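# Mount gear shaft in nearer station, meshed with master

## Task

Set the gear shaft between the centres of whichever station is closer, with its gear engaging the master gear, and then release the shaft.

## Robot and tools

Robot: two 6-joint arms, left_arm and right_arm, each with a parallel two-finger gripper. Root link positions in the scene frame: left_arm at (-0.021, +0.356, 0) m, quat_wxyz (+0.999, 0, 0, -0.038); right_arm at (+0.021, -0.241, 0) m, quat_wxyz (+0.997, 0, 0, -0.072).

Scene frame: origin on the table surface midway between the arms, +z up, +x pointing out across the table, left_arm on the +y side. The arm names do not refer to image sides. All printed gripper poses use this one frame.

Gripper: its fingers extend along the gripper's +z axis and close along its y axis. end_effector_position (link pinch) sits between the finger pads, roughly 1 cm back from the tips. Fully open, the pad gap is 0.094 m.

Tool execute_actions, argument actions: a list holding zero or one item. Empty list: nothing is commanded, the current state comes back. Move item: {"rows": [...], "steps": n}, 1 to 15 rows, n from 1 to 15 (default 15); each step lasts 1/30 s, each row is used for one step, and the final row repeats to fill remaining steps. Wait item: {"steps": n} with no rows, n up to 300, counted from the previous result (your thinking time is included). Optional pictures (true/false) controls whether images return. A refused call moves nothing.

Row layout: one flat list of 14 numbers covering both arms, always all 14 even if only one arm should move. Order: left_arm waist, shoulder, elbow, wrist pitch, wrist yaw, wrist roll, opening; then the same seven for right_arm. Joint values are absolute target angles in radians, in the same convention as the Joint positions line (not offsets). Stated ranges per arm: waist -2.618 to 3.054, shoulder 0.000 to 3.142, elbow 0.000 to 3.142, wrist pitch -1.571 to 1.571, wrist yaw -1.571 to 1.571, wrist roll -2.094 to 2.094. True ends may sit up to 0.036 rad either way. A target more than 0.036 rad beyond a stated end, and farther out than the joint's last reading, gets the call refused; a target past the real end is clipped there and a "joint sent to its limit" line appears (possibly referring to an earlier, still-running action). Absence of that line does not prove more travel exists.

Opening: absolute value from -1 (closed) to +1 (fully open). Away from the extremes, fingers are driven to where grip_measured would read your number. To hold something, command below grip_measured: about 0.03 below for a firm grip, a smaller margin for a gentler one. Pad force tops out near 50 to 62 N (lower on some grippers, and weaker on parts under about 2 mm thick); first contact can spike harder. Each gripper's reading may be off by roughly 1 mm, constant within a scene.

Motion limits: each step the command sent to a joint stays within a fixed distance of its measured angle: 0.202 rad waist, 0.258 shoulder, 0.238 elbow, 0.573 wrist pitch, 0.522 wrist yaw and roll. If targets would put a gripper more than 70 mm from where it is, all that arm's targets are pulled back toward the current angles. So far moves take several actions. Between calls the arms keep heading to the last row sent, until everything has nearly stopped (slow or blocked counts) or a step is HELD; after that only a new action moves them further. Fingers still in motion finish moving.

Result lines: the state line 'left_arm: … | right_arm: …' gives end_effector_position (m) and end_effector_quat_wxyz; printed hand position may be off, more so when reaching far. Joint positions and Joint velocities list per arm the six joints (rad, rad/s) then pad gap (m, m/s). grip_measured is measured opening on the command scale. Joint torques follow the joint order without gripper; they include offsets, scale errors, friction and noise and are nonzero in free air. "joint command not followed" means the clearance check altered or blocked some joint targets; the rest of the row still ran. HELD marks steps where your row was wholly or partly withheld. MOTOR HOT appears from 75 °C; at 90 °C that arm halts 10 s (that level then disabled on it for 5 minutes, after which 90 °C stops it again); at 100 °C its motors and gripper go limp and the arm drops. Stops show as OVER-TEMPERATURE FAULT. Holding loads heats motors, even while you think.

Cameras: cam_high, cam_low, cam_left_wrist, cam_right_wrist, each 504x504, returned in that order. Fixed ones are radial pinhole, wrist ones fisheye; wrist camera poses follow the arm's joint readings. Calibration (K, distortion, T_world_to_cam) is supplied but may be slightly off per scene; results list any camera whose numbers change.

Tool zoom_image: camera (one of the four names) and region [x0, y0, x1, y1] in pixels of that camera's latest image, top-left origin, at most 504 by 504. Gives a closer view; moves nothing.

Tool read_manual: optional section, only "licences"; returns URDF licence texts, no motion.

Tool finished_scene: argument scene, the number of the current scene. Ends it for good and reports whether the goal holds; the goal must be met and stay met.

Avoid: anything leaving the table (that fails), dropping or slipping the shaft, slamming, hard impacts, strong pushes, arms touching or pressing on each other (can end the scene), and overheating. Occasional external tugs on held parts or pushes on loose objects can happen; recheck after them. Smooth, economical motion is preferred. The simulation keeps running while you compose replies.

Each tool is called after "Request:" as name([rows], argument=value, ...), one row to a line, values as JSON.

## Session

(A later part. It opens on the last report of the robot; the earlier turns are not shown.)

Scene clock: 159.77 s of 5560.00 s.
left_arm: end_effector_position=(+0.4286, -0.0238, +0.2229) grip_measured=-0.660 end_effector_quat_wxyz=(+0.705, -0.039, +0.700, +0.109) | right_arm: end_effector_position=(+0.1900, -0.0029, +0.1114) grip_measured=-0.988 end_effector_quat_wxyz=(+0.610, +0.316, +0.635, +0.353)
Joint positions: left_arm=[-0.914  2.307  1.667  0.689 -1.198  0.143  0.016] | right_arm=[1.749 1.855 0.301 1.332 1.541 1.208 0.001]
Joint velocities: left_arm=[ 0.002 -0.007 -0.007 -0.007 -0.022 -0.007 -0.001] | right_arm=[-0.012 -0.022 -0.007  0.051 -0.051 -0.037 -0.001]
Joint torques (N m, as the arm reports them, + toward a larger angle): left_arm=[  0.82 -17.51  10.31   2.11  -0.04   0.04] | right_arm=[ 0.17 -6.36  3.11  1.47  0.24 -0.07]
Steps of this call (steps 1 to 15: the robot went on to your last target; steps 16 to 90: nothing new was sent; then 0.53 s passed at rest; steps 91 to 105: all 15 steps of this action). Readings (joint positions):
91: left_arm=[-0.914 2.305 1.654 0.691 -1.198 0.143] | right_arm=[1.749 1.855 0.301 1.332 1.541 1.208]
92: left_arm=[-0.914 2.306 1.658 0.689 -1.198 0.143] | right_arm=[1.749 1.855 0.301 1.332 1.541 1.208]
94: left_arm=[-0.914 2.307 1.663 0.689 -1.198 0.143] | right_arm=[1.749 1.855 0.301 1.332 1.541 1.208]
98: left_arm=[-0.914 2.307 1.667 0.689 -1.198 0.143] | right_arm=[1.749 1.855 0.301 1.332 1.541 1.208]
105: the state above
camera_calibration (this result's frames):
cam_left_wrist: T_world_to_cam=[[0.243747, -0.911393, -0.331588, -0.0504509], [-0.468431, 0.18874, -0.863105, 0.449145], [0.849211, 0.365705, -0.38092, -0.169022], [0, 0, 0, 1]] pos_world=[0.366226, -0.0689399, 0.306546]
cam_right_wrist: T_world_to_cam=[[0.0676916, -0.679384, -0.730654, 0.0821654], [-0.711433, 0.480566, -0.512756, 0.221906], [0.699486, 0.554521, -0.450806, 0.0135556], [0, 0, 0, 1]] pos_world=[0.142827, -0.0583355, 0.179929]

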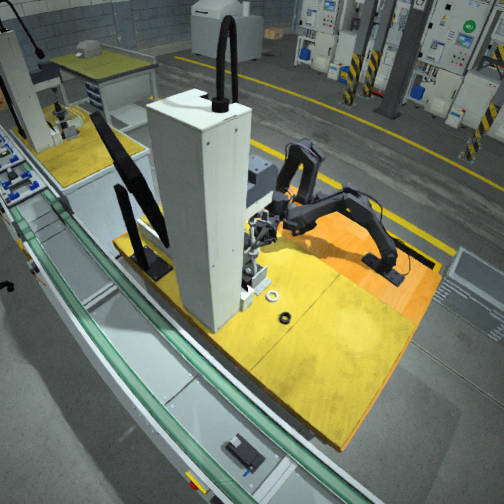

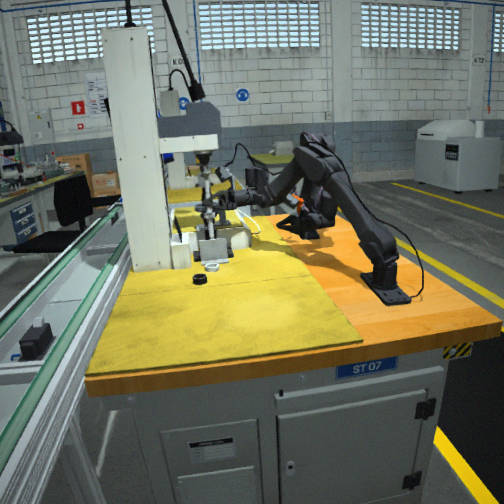

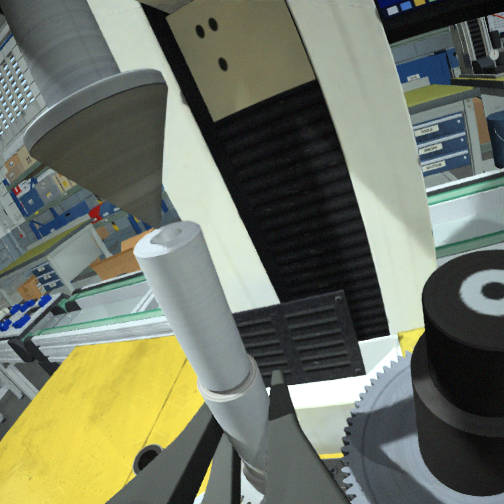

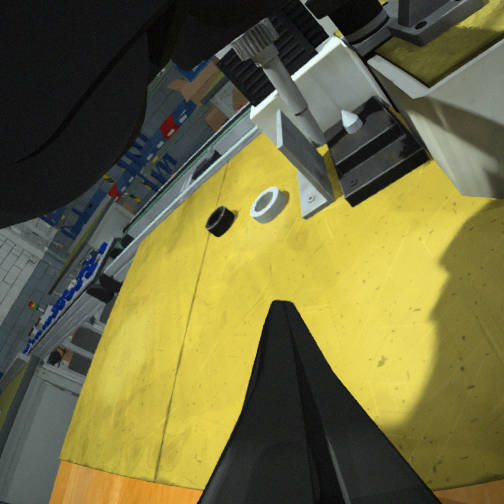

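Waist stuck in deadband; nudge.

Request:
execute_actions([
  {"rows":[[-0.898,2.286,1.714,0.74,-1.2,0.15,-0.78,1.75,1.85,0.3,1.33,1.55,1.2,-1]],"steps":15},
])

Request:
zoom_image(camera="cam_low", region=[170,140,250,220])

Scene clock: 165.10 s of 5560.00 s.
left_arm: end_effector_position=(+0.4325, -0.0192, +0.2229) grip_measured=-0.660 end_effector_quat_wxyz=(+0.705, -0.043, +0.699, +0.112) | right_arm: end_effector_position=(+0.1900, -0.0029, +0.1114) grip_measured=-0.988 end_effector_quat_wxyz=(+0.610, +0.316, +0.635, +0.353)
Joint positions: left_arm=[-0.903  2.307  1.667  0.689 -1.198  0.143  0.016] | right_arm=[1.749 1.855 0.301 1.332 1.541 1.208 0.001]
Joint velocities: left_arm=[-0.007 -0.007 -0.012  0.051 -0.037 -0.007  0.   ] | right_arm=[-0.002  0.012  0.002  0.051  0.037  0.007 -0.   ]
Joint torques (N m, as the arm reports them, + toward a larger angle): left_arm=[  0.4  -17.56  10.28   2.11  -0.06   0.04] | right_arm=[ 0.16 -6.28  3.01  1.49  0.22 -0.1 ]
Steps of this call (steps 1 to 15: the robot went on to your last target; steps 16 to 90: nothing new was sent; then 1.83 s passed at rest; steps 91 to 105: all 15 steps of this action). Readings (joint positions):
91: left_arm=[-0.913 2.307 1.667 0.689 -1.198 0.143] | right_arm=[1.749 1.855 0.301 1.332 1.541 1.208]
92: left_arm=[-0.913 2.307 1.667 0.689 -1.198 0.143] | right_arm=[1.749 1.855 0.301 1.332 1.541 1.208]
94: left_arm=[-0.910 2.307 1.667 0.689 -1.198 0.143] | right_arm=[1.749 1.855 0.301 1.332 1.541 1.208]
98: left_arm=[-0.904 2.307 1.667 0.689 -1.198 0.143] | right_arm=[1.749 1.855 0.301 1.332 1.541 1.208]
105: the state above
camera_calibration (this result's frames):
cam_left_wrist: T_world_to_cam=[[0.253121, -0.908834, -0.331588, -0.051163], [-0.47035, 0.183905, -0.863105, 0.450827], [0.8454, 0.374432, -0.38092, -0.172213], [0, 0, 0, 1]] pos_world=[0.370586, -0.0649259, 0.306546]
cam_right_wrist: T_world_to_cam=[[0.0676916, -0.679384, -0.730654, 0.0821654], [-0.711433, 0.480566, -0.512756, 0.221906], [0.699486, 0.554521, -0.450806, 0.0135556], [0, 0, 0, 1]] pos_world=[0.142827, -0.0583355, 0.179929]

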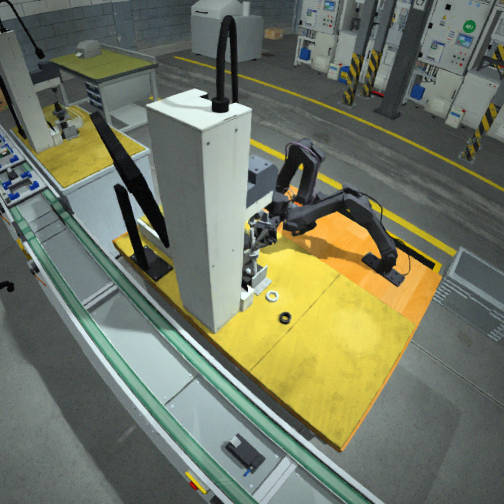

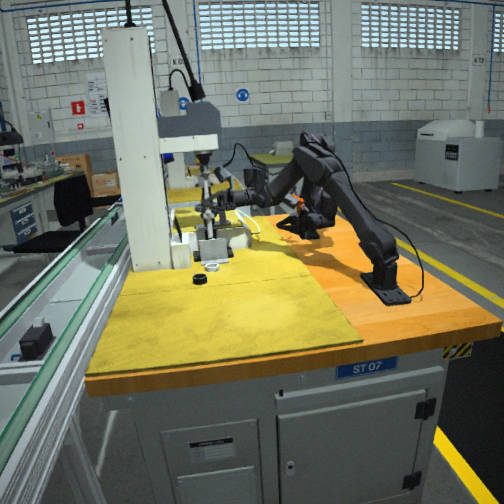

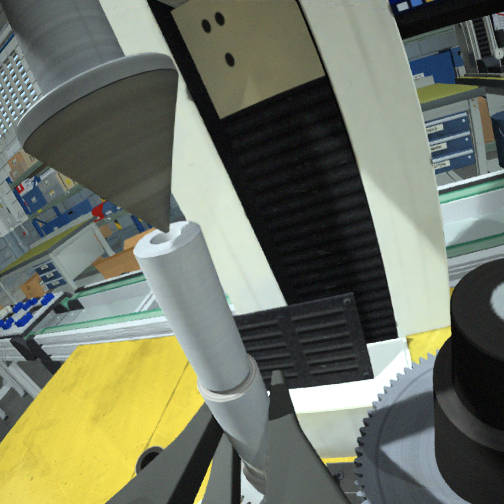

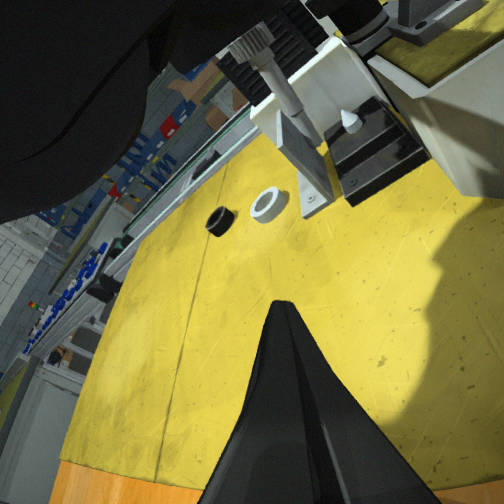

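Region (170, 140, 250, 220) of cam_low's 504x504 image, scaled by 6.300, with more detail than that image has.

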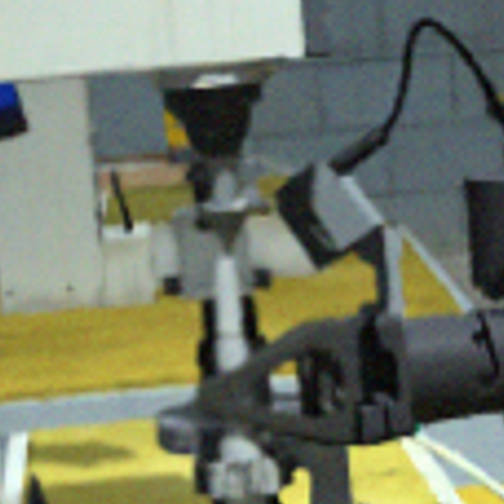

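Slight overshoot; want about −0.908.

Request:
execute_actions([
  {"rows":[[-0.914,2.286,1.714,0.74,-1.2,0.15,-0.78,1.6,1.75,0.25,1.33,1.56,1.35,-1]],"steps":15},
], pictures=false)

Request:
execute_actions([
  {"rows":[[-0.909,2.286,1.73,0.74,-1.2,0.15,-0.78,1.5,1.7,0.22,1.33,1.565,1.45,-1]],"steps":15},
])

Scene clock: 173.20 s of 5560.00 s.
left_arm: end_effector_position=(+0.4325, -0.0192, +0.2229) grip_measured=-0.660 end_effector_quat_wxyz=(+0.705, -0.043, +0.699, +0.112) | right_arm: end_effector_position=(+0.2215, -0.0407, +0.1247) grip_measured=-0.988 end_effector_quat_wxyz=(+0.604, +0.421, +0.570, +0.365)
Joint positions: left_arm=[-0.903  2.307  1.667  0.689 -1.198  0.143  0.016] | right_arm=[1.604 1.769 0.265 1.337 1.551 1.346 0.001]
Joint velocities: left_arm=[-0.002 -0.017 -0.002 -0.007  0.022 -0.022  0.   ] | right_arm=[ 0.012  0.002  0.012  0.037 -0.007  0.051 -0.   ]
Joint torques (N m, as the arm reports them, + toward a larger angle): left_arm=[ -0.84 -17.59  10.29   2.12  -0.04   0.04] | right_arm=[-0.34 -7.14  2.21  1.39  0.18  0.  ]
Steps of this call (steps 1 to 15: the robot went on to your last target; steps 16 to 90: nothing new was sent; then 4.60 s passed at rest; steps 91 to 105: all 15 steps of this action). Readings (joint positions):
91: left_arm=[-0.903 2.307 1.667 0.689 -1.198 0.143] | right_arm=[1.730 1.844 0.297 1.328 1.535 1.230]
92: left_arm=[-0.903 2.307 1.667 0.689 -1.198 0.143] | right_arm=[1.687 1.821 0.288 1.328 1.535 1.254]
94: left_arm=[-0.903 2.307 1.667 0.689 -1.198 0.143] | right_arm=[1.619 1.781 0.273 1.334 1.544 1.290]
98: left_arm=[-0.903 2.307 1.667 0.689 -1.198 0.143] | right_arm=[1.604 1.769 0.265 1.337 1.551 1.327]
105: the state above

Scene clock: 173.70 s of 5560.00 s.
left_arm: end_effector_position=(+0.4331, -0.0200, +0.2251) grip_measured=-0.660 end_effector_quat_wxyz=(+0.705, -0.044, +0.699, +0.112) | right_arm: end_effector_position=(+0.2378, -0.0700, +0.1295) grip_measured=-0.988 end_effector_quat_wxyz=(+0.602, +0.481, +0.520, +0.370)
Joint positions: left_arm=[-0.903  2.308  1.677  0.683 -1.198  0.144  0.016] | right_arm=[1.508 1.721 0.234 1.337 1.557 1.448 0.001]
Joint velocities: left_arm=[-0.002  0.002  0.007  0.022 -0.022 -0.037 -0.001] | right_arm=[ 0.007 -0.012 -0.017 -0.007  0.007  0.022 -0.   ]
Joint torques (N m, as the arm reports them, + toward a larger angle): left_arm=[ -0.46 -17.75  10.82   2.17  -0.03   0.03] | right_arm=[-0.62 -6.9   2.25  1.42  0.2   0.01]
Steps of this call (steps 1 to 15: all 15 steps of this action). Readings (joint positions):
1: left_arm=[-0.903 2.307 1.670 0.688 -1.198 0.143] | right_arm=[1.590 1.762 0.262 1.336 1.548 1.363]
2: left_arm=[-0.903 2.308 1.673 0.686 -1.198 0.143] | right_arm=[1.561 1.749 0.255 1.336 1.547 1.381]
4: left_arm=[-0.903 2.308 1.677 0.684 -1.198 0.144] | right_arm=[1.516 1.727 0.241 1.337 1.553 1.407]
8: left_arm=[-0.903 2.308 1.677 0.683 -1.198 0.144] | right_arm=[1.508 1.721 0.234 1.337 1.557 1.434]
15: the state above
camera_calibration (this result's frames):
cam_left_wrist: T_world_to_cam=[[0.253934, -0.909349, -0.329549, -0.052138], [-0.469219, 0.182122, -0.864098, 0.452842], [0.845784, 0.374055, -0.380437, -0.171841], [0, 0, 0, 1]] pos_world=[0.371062, -0.0656058, 0.308742]
cam_right_wrist: T_world_to_cam=[[-0.0547093, -0.423243, -0.904363, 0.116139], [-0.537577, 0.775735, -0.330525, 0.253117], [0.841438, 0.468082, -0.269966, -0.0378013], [0, 0, 0, 1]] pos_world=[0.174231, -0.129503, 0.178488]

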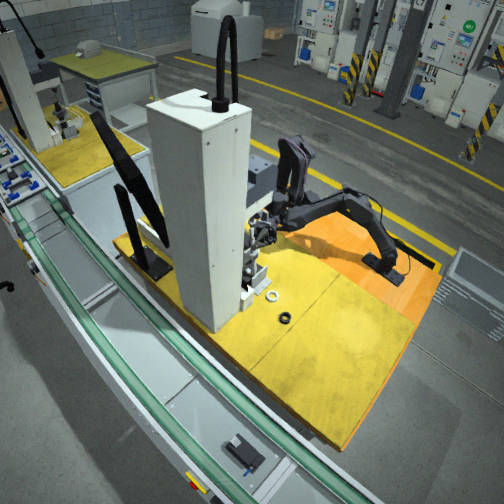

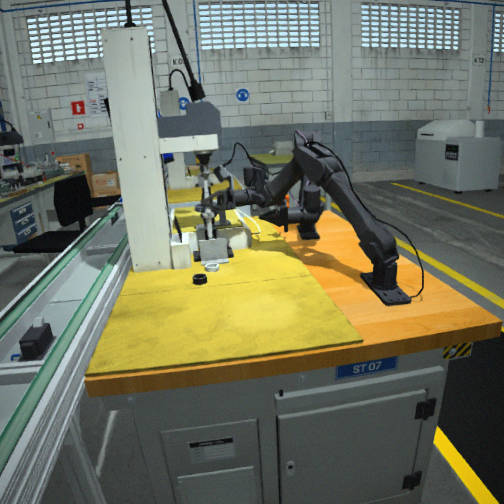

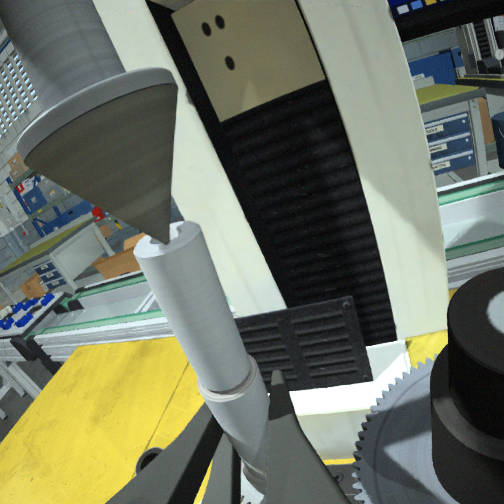

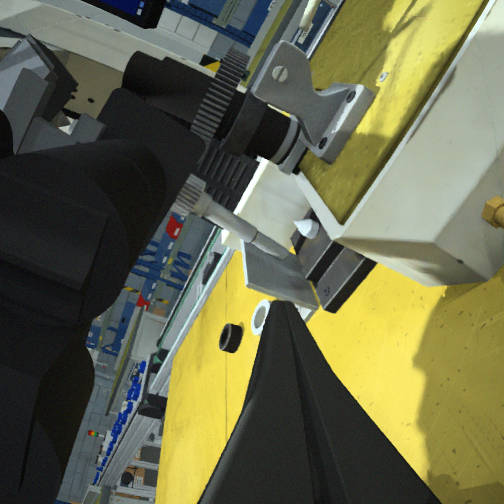

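Tip on near rim; slide back under light pressure.

Request:
execute_actions([
  {"rows":[[-0.921,2.286,1.735,0.74,-1.2,0.15,-0.78,1.42,1.66,0.2,1.33,1.565,1.5,-1],[-0.921,2.286,1.735,0.74,-1.2,0.15,-0.78,1.42,1.66,0.2,1.33,1.565,1.5,-1],[-0.921,2.286,1.74,0.74,-1.2,0.15,-0.78,1.42,1.66,0.2,1.33,1.565,1.5,-1],[-0.914,2.286,1.745,0.74,-1.2,0.15,-0.78,1.42,1.66,0.2,1.33,1.565,1.5,-1]],"steps":15},
])

Request:
zoom_image(camera="cam_left_wrist", region=[110,190,230,290])

Scene clock: 180.57 s of 5560.00 s.
left_arm: end_effector_position=(+0.4309, -0.0231, +0.2282) grip_measured=-0.660 end_effector_quat_wxyz=(+0.706, -0.047, +0.698, +0.110) | right_arm: end_effector_position=(+0.2491, -0.0927, +0.1341) grip_measured=-0.988 end_effector_quat_wxyz=(+0.603, +0.519, +0.481, +0.368)
Joint positions: left_arm=[-0.911  2.311  1.691  0.68  -1.206  0.144  0.016] | right_arm=[1.429 1.682 0.215 1.337 1.558 1.501 0.001]
Joint velocities: left_arm=[ 0.007  0.012  0.007  0.037  0.051 -0.022 -0.001] | right_arm=[ 0.002 -0.017  0.007  0.051  0.037  0.007  0.001]
Joint torques (N m, as the arm reports them, + toward a larger angle): left_arm=[ -0.21 -18.06  10.93   2.2    0.05   0.03] | right_arm=[-0.67 -6.57  2.42  1.36  0.16  0.  ]
Steps of this call (steps 1 to 15: the robot went on to your last target; steps 16 to 90: nothing new was sent; then 3.37 s passed at rest; steps 91 to 105: all 15 steps of this action). Readings (joint positions):
91: left_arm=[-0.904 2.308 1.677 0.683 -1.198 0.144] | right_arm=[1.496 1.717 0.232 1.337 1.554 1.460]
92: left_arm=[-0.905 2.308 1.677 0.683 -1.198 0.144] | right_arm=[1.471 1.705 0.228 1.337 1.553 1.468]
94: left_arm=[-0.907 2.310 1.682 0.680 -1.199 0.144] | right_arm=[1.436 1.687 0.219 1.337 1.556 1.481]
98: left_arm=[-0.911 2.311 1.691 0.680 -1.206 0.144] | right_arm=[1.429 1.682 0.215 1.337 1.558 1.494]
105: the state above
camera_calibration (this result's frames):
cam_left_wrist: T_world_to_cam=[[0.256353, -0.911419, -0.321867, -0.056265], [-0.465728, 0.175323, -0.867387, 0.45415], [0.846983, 0.37226, -0.379528, -0.168406], [0, 0, 0, 1]] pos_world=[0.368571, -0.0682131, 0.311899]
cam_right_wrist: T_world_to_cam=[[-0.0697101, -0.352828, -0.933088, 0.125371], [-0.467824, 0.837691, -0.281805, 0.260163], [0.881068, 0.416877, -0.223457, -0.0562741], [0, 0, 0, 1]] pos_world=[0.180032, -0.150243, 0.177723]

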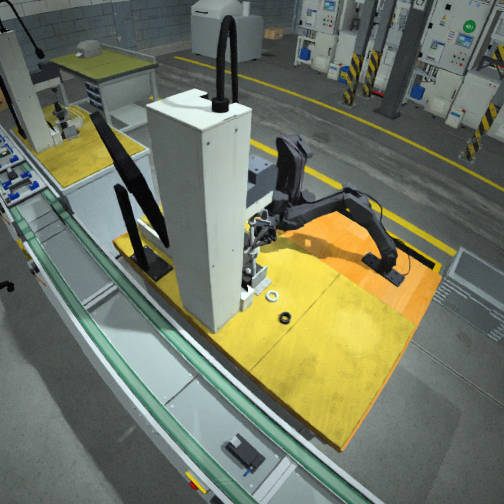

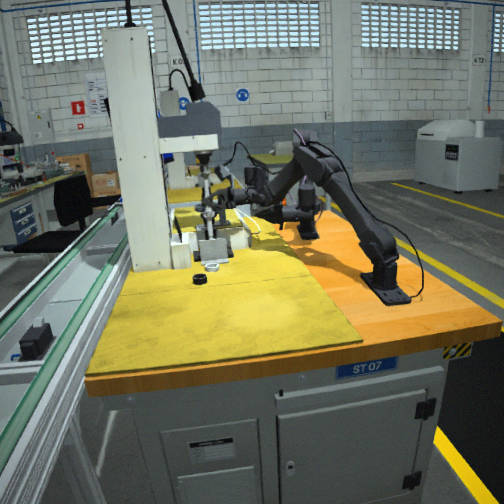

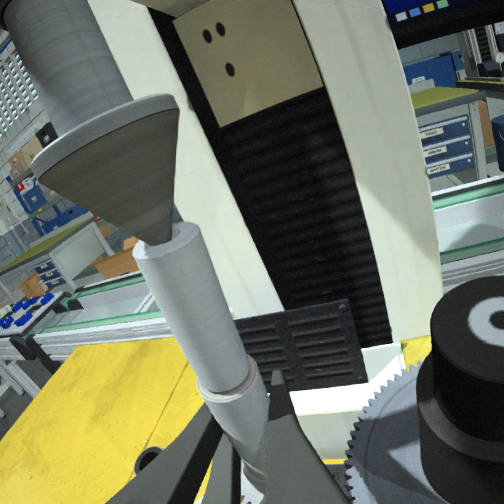

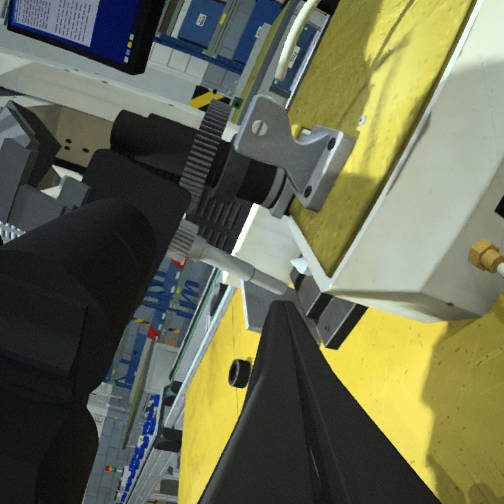

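Region (110, 190, 230, 290) of cam_left_wrist's 504x504 image, scaled by 4.200, with more detail than that image has.

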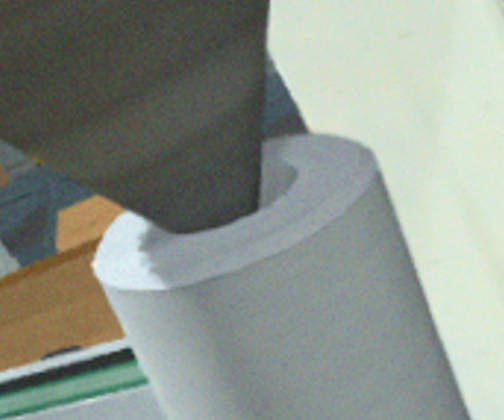

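Engaged. Lift.

Request:
execute_actions([
  {"rows":[[-0.914,2.28,1.745,0.80,-1.2,0.13,-0.78,1.41,1.57,0.235,1.39,1.565,1.5,-1]],"steps":15},
], pictures=false)

Request:
execute_actions([
  {"rows":[[-0.914,2.27,1.745,0.86,-1.19,0.1,-0.78,1.41,1.53,0.255,1.42,1.565,1.5,-1],[-0.914,2.27,1.745,0.86,-1.19,0.1,-0.78,1.41,1.53,0.255,1.42,1.565,1.5,-1],[-0.914,2.27,1.745,0.86,-1.19,0.1,-0.78,1.41,1.53,0.255,1.42,1.565,1.5,-1],[-0.914,2.27,1.745,0.86,-1.19,0.1,-0.78,1.41,1.53,0.255,1.42,1.565,1.5,-1],[-0.914,2.27,1.745,0.86,-1.19,0.1,-0.78,1.41,1.49,0.27,1.45,1.565,1.5,-1]],"steps":15},
])

Scene clock: 189.47 s of 5560.00 s.
left_arm: end_effector_position=(+0.4305, -0.0238, +0.2300) grip_measured=-0.660 end_effector_quat_wxyz=(+0.709, -0.052, +0.696, +0.102) | right_arm: end_effector_position=(+0.2493, -0.0975, +0.1545) grip_measured=-0.988 end_effector_quat_wxyz=(+0.579, +0.554, +0.440, +0.406)
Joint positions: left_arm=[-0.912  2.311  1.691  0.694 -1.205  0.138  0.016] | right_arm=[1.421 1.591 0.215 1.384 1.564 1.504 0.001]
Joint velocities: left_arm=[-0.007 -0.002 -0.007 -0.022  0.022  0.051 -0.001] | right_arm=[ 0.012  0.007 -0.012  0.022  0.022  0.022  0.   ]
Joint torques (N m, as the arm reports them, + toward a larger angle): left_arm=[ -0.13 -18.6   10.89   2.63   0.05  -0.09] | right_arm=[-0.97 -6.09  5.47  1.43  0.01 -0.02]
Steps of this call (steps 1 to 15: the robot went on to your last target; steps 16 to 90: nothing new was sent; then 5.40 s passed at rest; steps 91 to 105: all 15 steps of this action). Readings (joint positions):
91: left_arm=[-0.911 2.311 1.691 0.685 -1.207 0.142] | right_arm=[1.428 1.670 0.215 1.337 1.557 1.503]
92: left_arm=[-0.911 2.311 1.691 0.690 -1.206 0.141] | right_arm=[1.425 1.645 0.215 1.343 1.558 1.503]
94: left_arm=[-0.911 2.311 1.691 0.694 -1.206 0.139] | right_arm=[1.422 1.601 0.215 1.367 1.558 1.503]
98: left_arm=[-0.912 2.311 1.691 0.694 -1.205 0.138] | right_arm=[1.421 1.591 0.215 1.379 1.563 1.503]
105: the state above

Scene clock: 189.97 s of 5560.00 s.
left_arm: end_effector_position=(+0.4312, -0.0264, +0.2310) grip_measured=-0.660 end_effector_quat_wxyz=(+0.714, -0.062, +0.692, +0.084) | right_arm: end_effector_position=(+0.2500, -0.0953, +0.1703) grip_measured=-0.989 end_effector_quat_wxyz=(+0.561, +0.572, +0.415, +0.430)
Joint positions: left_arm=[-0.912  2.317  1.693  0.717 -1.193  0.115  0.016] | right_arm=[1.421 1.534 0.238 1.399 1.565 1.493 0.   ]
Joint velocities: left_arm=[-0.022  0.002 -0.012 -0.051  0.007  0.007 -0.001] | right_arm=[-0.002 -0.007 -0.002  0.007  0.037 -0.022  0.   ]
Joint torques (N m, as the arm reports them, + toward a larger angle): left_arm=[ -0.16 -20.05  10.73   2.97   0.04  -0.14] | right_arm=[-0.97 -7.82  6.77  1.94 -0.07  0.08]
Steps of this call (steps 1 to 15: all 15 steps of this action). Readings (joint positions):
1: left_arm=[-0.912 2.311 1.691 0.699 -1.204 0.134] | right_arm=[1.421 1.586 0.217 1.385 1.564 1.504]
2: left_arm=[-0.912 2.313 1.691 0.704 -1.202 0.130] | right_arm=[1.421 1.576 0.220 1.389 1.564 1.504]
4: left_arm=[-0.912 2.316 1.691 0.715 -1.196 0.124] | right_arm=[1.421 1.558 0.230 1.403 1.564 1.504]
8: left_arm=[-0.912 2.317 1.693 0.717 -1.193 0.117] | right_arm=[1.421 1.534 0.238 1.401 1.564 1.496]
15: the state above
camera_calibration (this result's frames):
cam_left_wrist: T_world_to_cam=[[0.2494, -0.931506, -0.264755, -0.0691295], [-0.44102, 0.134146, -0.887416, 0.45016], [0.862149, 0.338084, -0.377357, -0.174341], [0, 0, 0, 1]] pos_world=[0.366078, -0.0658396, 0.315388]
cam_right_wrist: T_world_to_cam=[[-0.0106436, -0.143409, -0.989606, 0.173148], [-0.442049, 0.88838, -0.123985, 0.244427], [0.896928, 0.436135, -0.0728494, -0.0756838], [0, 0, 0, 1]] pos_world=[0.177775, -0.159305, 0.19614]

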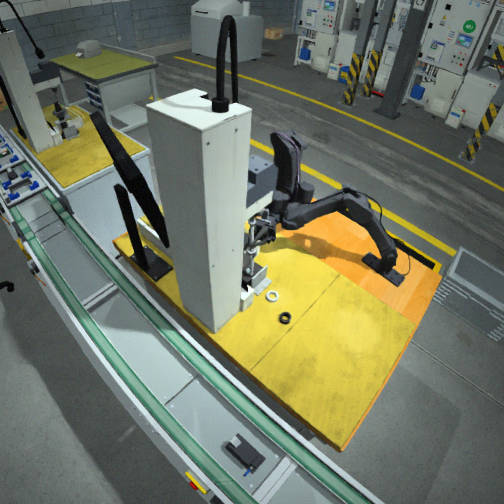

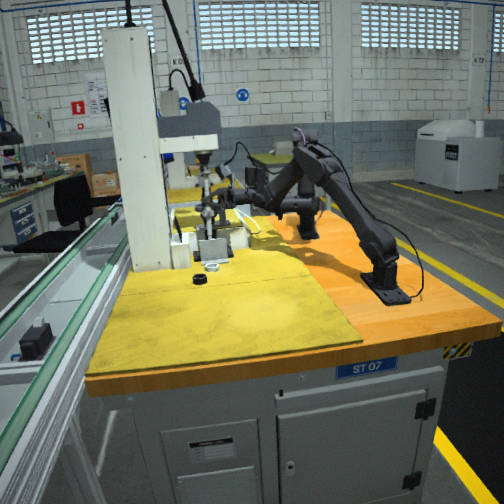

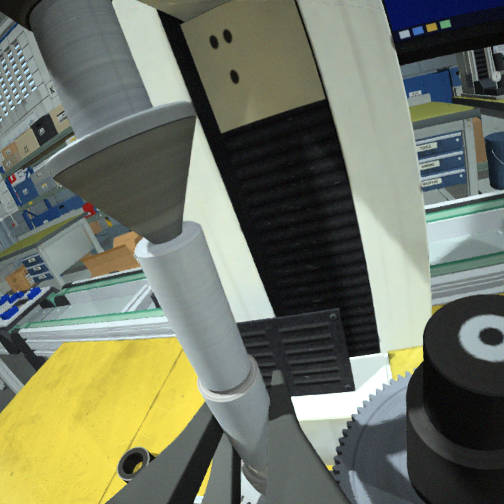

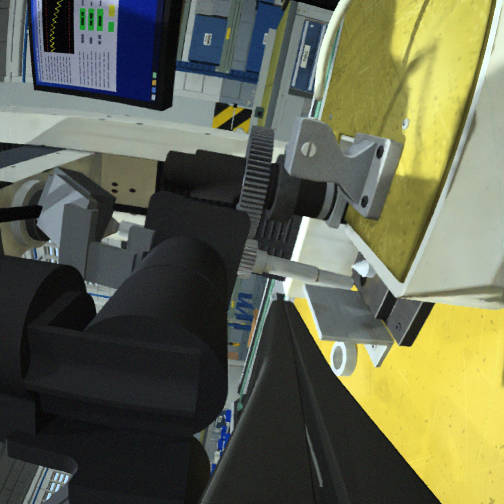

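Request:
execute_actions([
  {"rows":[[-0.914,2.26,1.755,0.84,-1.19,0.1,-0.78,1.41,1.45,0.27,1.45,1.565,1.5,-1]],"steps":15},
], pictures=false)

Request:
execute_actions([
  {"rows":[[-0.914,2.255,1.76,0.84,-1.19,0.1,-0.78,1.41,1.41,0.28,1.45,1.565,1.5,-1]],"steps":15},
])

Scene clock: 198.77 s of 5560.00 s.
left_arm: end_effector_position=(+0.4313, -0.0270, +0.2341) grip_measured=-0.660 end_effector_quat_wxyz=(+0.715, -0.066, +0.691, +0.082) | right_arm: end_effector_position=(+0.2499, -0.0968, +0.1740) grip_measured=-0.990 end_effector_quat_wxyz=(+0.564, +0.570, +0.418, +0.427)
Joint positions: left_arm=[-0.913  2.317  1.704  0.71  -1.196  0.109  0.016] | right_arm=[1.419 1.502 0.238 1.368 1.563 1.483 0.   ]
Joint velocities: left_arm=[-0.017 -0.017  0.002 -0.066 -0.007  0.022  0.   ] | right_arm=[-0.002 -0.017 -0.022  0.051 -0.051 -0.051 -0.   ]
Joint torques (N m, as the arm reports them, + toward a larger angle): left_arm=[ -0.08 -21.03  10.68   2.83   0.07  -0.09] | right_arm=[-0.76 -8.39  6.99  2.26 -0.03  0.18]
Steps of this call (steps 1 to 15: the robot went on to your last target; steps 16 to 90: nothing new was sent; then 5.30 s passed at rest; steps 91 to 105: all 15 steps of this action). Readings (joint positions):
91: left_arm=[-0.912 2.317 1.693 0.716 -1.193 0.115] | right_arm=[1.421 1.528 0.238 1.394 1.564 1.492]
92: left_arm=[-0.912 2.317 1.696 0.712 -1.194 0.113] | right_arm=[1.421 1.519 0.238 1.384 1.563 1.489]
94: left_arm=[-0.913 2.317 1.702 0.710 -1.196 0.112] | right_arm=[1.420 1.507 0.238 1.374 1.563 1.485]
98: left_arm=[-0.913 2.317 1.704 0.710 -1.196 0.109] | right_arm=[1.419 1.503 0.238 1.369 1.563 1.483]
105: the state above

Scene clock: 199.27 s of 5560.00 s.
left_arm: end_effector_position=(+0.4311, -0.0274, +0.2394) grip_measured=-0.660 end_effector_quat_wxyz=(+0.716, -0.068, +0.690, +0.080) | right_arm: end_effector_position=(+0.2495, -0.0981, +0.1792) grip_measured=-0.990 end_effector_quat_wxyz=(+0.562, +0.570, +0.417, +0.430)
Joint positions: left_arm=[-0.913  2.311  1.713  0.702 -1.196  0.109  0.016] | right_arm=[1.419 1.465 0.238 1.345 1.559 1.476 0.   ]
Joint velocities: left_arm=[-0.002 -0.007  0.002  0.007  0.022  0.007  0.001] | right_arm=[-0.012  0.002  0.007  0.022  0.037 -0.037 -0.   ]
Joint torques (N m, as the arm reports them, + toward a larger angle): left_arm=[ -0.04 -20.93  10.47   2.92   0.07  -0.09] | right_arm=[-0.85 -8.55  7.89  2.57 -0.01  0.28]
Steps of this call (steps 1 to 15: all 15 steps of this action). Readings (joint positions):
1: left_arm=[-0.913 2.317 1.704 0.710 -1.196 0.109] | right_arm=[1.419 1.496 0.238 1.363 1.562 1.482]
2: left_arm=[-0.913 2.316 1.706 0.707 -1.197 0.109] | right_arm=[1.419 1.487 0.238 1.352 1.561 1.479]
4: left_arm=[-0.914 2.313 1.710 0.704 -1.198 0.109] | right_arm=[1.419 1.474 0.238 1.345 1.558 1.476]
8: left_arm=[-0.913 2.311 1.713 0.702 -1.196 0.109] | right_arm=[1.419 1.465 0.238 1.345 1.559 1.476]
15: the state above
camera_calibration (this result's frames):
cam_left_wrist: T_world_to_cam=[[0.252274, -0.934987, -0.249313, -0.0728431], [-0.435356, 0.120429, -0.892167, 0.456003], [0.864189, 0.33361, -0.376671, -0.171883], [0, 0, 0, 1]] pos_world=[0.365439, -0.0656816, 0.323926]
cam_right_wrist: T_world_to_cam=[[-0.0104415, -0.146907, -0.989095, 0.181032], [-0.445089, 0.88644, -0.126961, 0.248917], [0.895425, 0.43891, -0.0746423, -0.0724401], [0, 0, 0, 1]] pos_world=[0.177545, -0.16226, 0.205253]

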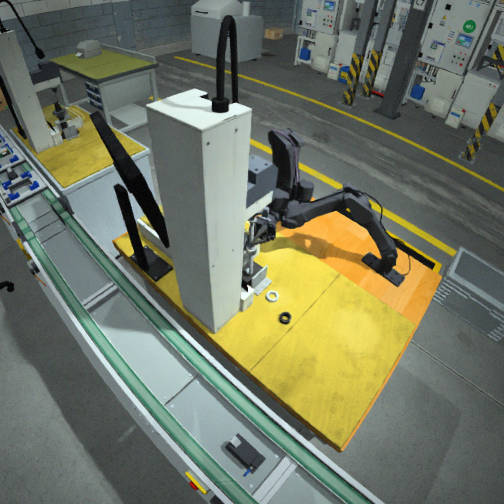

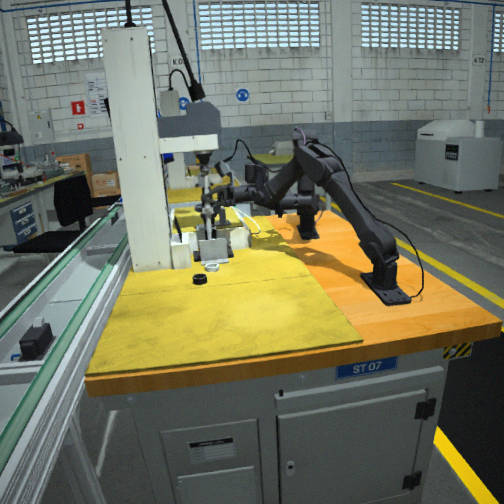

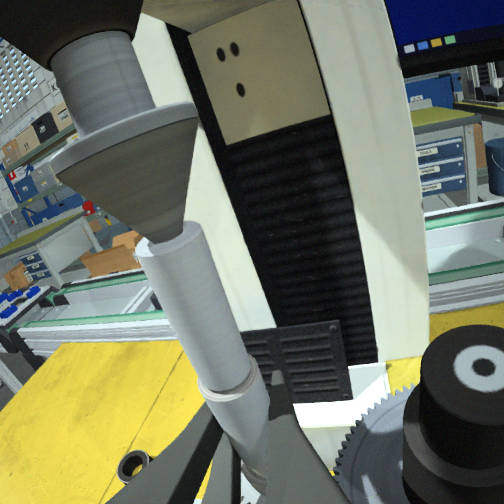

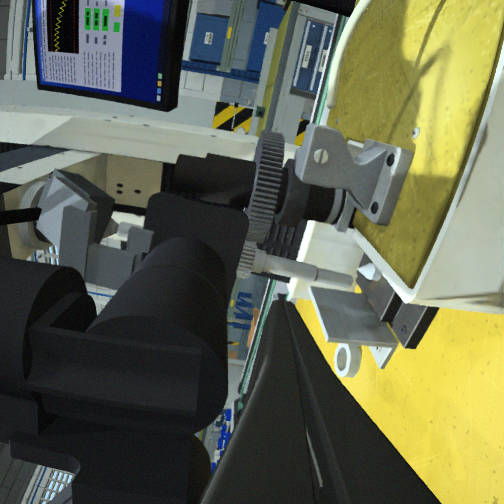

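Request:
execute_actions([
  {"rows":[[-0.914,2.245,1.765,0.80,-1.18,0.05,-0.78,1.41,1.37,0.29,1.47,1.565,1.5,-1]],"steps":15},
], pictures=false)

Request:
execute_actions([
  {"rows":[[-0.914,2.245,1.765,0.80,-1.14,-0.05,-0.78,1.41,1.37,0.29,1.47,1.565,1.5,-1]],"steps":15},
])

Request:
zoom_image(camera="cam_right_wrist", region=[300,220,420,320])

Request:
zoom_image(camera="cam_low", region=[160,160,260,260])

Scene clock: 205.87 s of 5560.00 s.
left_arm: end_effector_position=(+0.4327, -0.0288, +0.2410) grip_measured=-0.660 end_effector_quat_wxyz=(+0.715, -0.073, +0.692, +0.066) | right_arm: end_effector_position=(+0.2475, -0.1055, +0.1994) grip_measured=-0.990 end_effector_quat_wxyz=(+0.522, +0.613, +0.355, +0.476)
Joint positions: left_arm=[-0.911  2.305  1.72   0.669 -1.182  0.065  0.016] | right_arm=[1.418 1.397 0.25  1.435 1.58  1.499 0.   ]
Joint velocities: left_arm=[-0.007  0.007 -0.002  0.037  0.007  0.022 -0.   ] | right_arm=[-0.027 -0.007 -0.007  0.022 -0.007 -0.007  0.   ]
Joint torques (N m, as the arm reports them, + toward a larger angle): left_arm=[ -0.24 -21.26  10.27   2.87   0.02  -0.14] | right_arm=[-0.81 -5.76  7.94  1.45 -0.28 -0.06]
Steps of this call (steps 1 to 15: the robot went on to your last target; steps 16 to 90: nothing new was sent; then 3.10 s passed at rest; steps 91 to 105: all 15 steps of this action). Readings (joint positions):
91: left_arm=[-0.913 2.310 1.713 0.697 -1.195 0.102] | right_arm=[1.419 1.459 0.238 1.342 1.559 1.475]
92: left_arm=[-0.913 2.308 1.716 0.687 -1.194 0.094] | right_arm=[1.419 1.451 0.238 1.337 1.559 1.473]
94: left_arm=[-0.913 2.303 1.720 0.677 -1.190 0.084] | right_arm=[1.419 1.436 0.238 1.336 1.559 1.472]
98: left_arm=[-0.911 2.303 1.720 0.672 -1.181 0.072] | right_arm=[1.419 1.409 0.246 1.384 1.580 1.485]
105: the state above

Scene clock: 206.37 s of 5560.00 s.
left_arm: end_effector_position=(+0.4333, -0.0320, +0.2407) grip_measured=-0.660 end_effector_quat_wxyz=(+0.717, -0.084, +0.691, +0.041) | right_arm: end_effector_position=(+0.2474, -0.1057, +0.2004) grip_measured=-0.990 end_effector_quat_wxyz=(+0.517, +0.616, +0.349, +0.481)
Joint positions: left_arm=[-0.911  2.305  1.72   0.665 -1.164  0.01   0.016] | right_arm=[1.418 1.397 0.25  1.45  1.58  1.502 0.   ]
Joint velocities: left_arm=[-0.012 -0.002  0.007 -0.051 -0.007 -0.051  0.   ] | right_arm=[ 0.012 -0.002 -0.017 -0.037  0.007  0.037  0.   ]
Joint torques (N m, as the arm reports them, + toward a larger angle): left_arm=[ -0.27 -21.29  10.31   2.92   0.25  -0.54] | right_arm=[-0.7  -5.73  8.18  1.51 -0.33 -0.02]
Steps of this call (steps 1 to 15: all 15 steps of this action). Readings (joint positions):
1: left_arm=[-0.911 2.305 1.720 0.669 -1.178 0.051] | right_arm=[1.418 1.397 0.250 1.437 1.580 1.499]
2: left_arm=[-0.911 2.305 1.720 0.669 -1.169 0.036] | right_arm=[1.418 1.397 0.250 1.440 1.580 1.500]
4: left_arm=[-0.911 2.305 1.720 0.667 -1.164 0.016] | right_arm=[1.418 1.397 0.250 1.443 1.580 1.501]
8: left_arm=[-0.911 2.305 1.720 0.665 -1.164 0.010] | right_arm=[1.418 1.397 0.250 1.448 1.580 1.502]
15: the state above
camera_calibration (this result's frames):
cam_left_wrist: T_world_to_cam=[[0.223121, -0.958888, -0.175359, -0.0833472], [-0.424635, 0.0663191, -0.902932, 0.454938], [0.877441, 0.275927, -0.39238, -0.175619], [0, 0, 0, 1]] pos_world=[0.365874, -0.0616336, 0.327253]
cam_right_wrist: T_world_to_cam=[[0.0462544, 0.0558029, -0.99737, 0.2099], [-0.423132, 0.905536, 0.0310414, 0.222408], [0.904887, 0.420583, 0.065497, -0.0979533], [0, 0, 0, 1]] pos_world=[0.173036, -0.171914, 0.20886]

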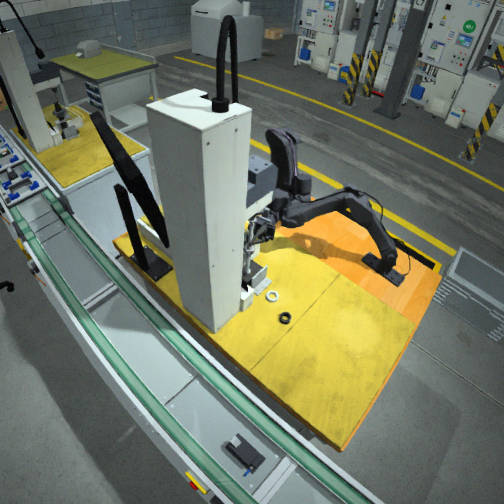

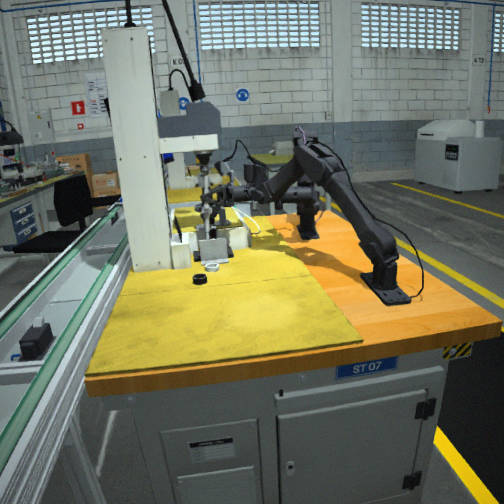

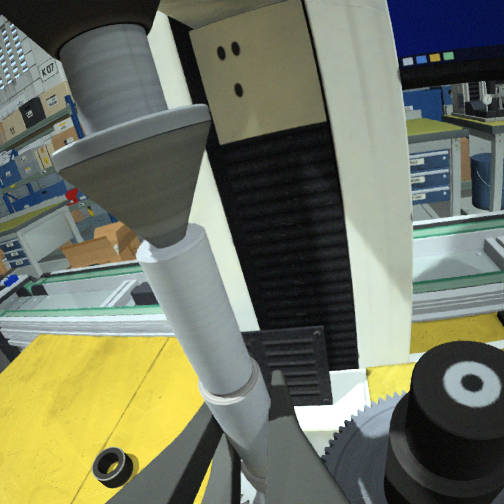

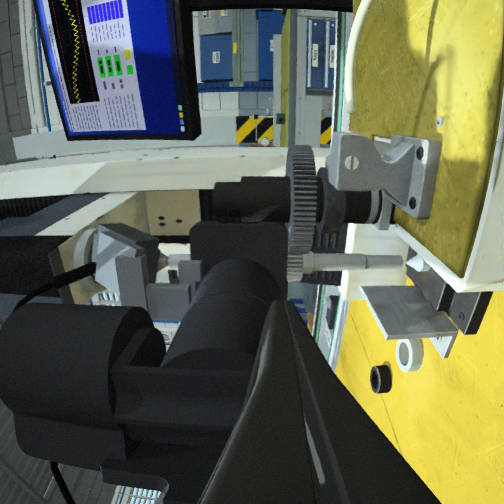

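Region (300, 220, 420, 320) of cam_right_wrist's 504x504 image, scaled by 4.200, with more detail than that image has.

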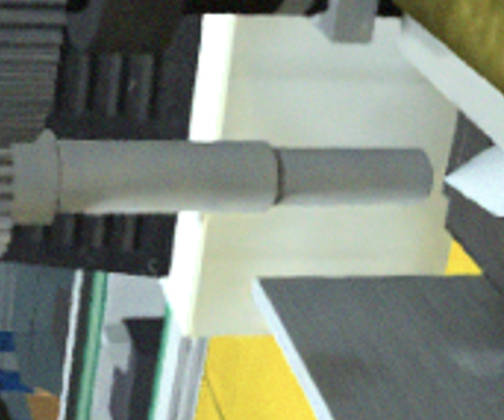

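Region (160, 160, 260, 260) of cam_low's 504x504 image, scaled by 5.040, with more detail than that image has.

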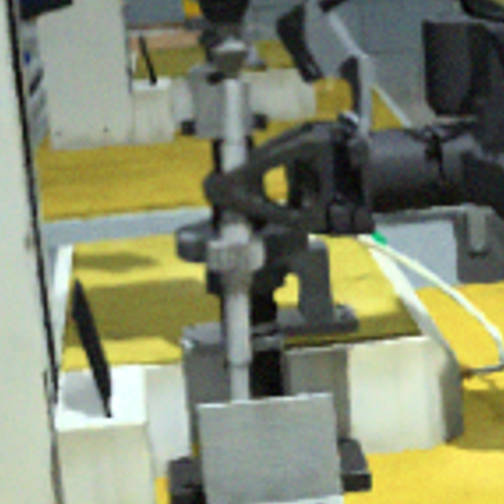

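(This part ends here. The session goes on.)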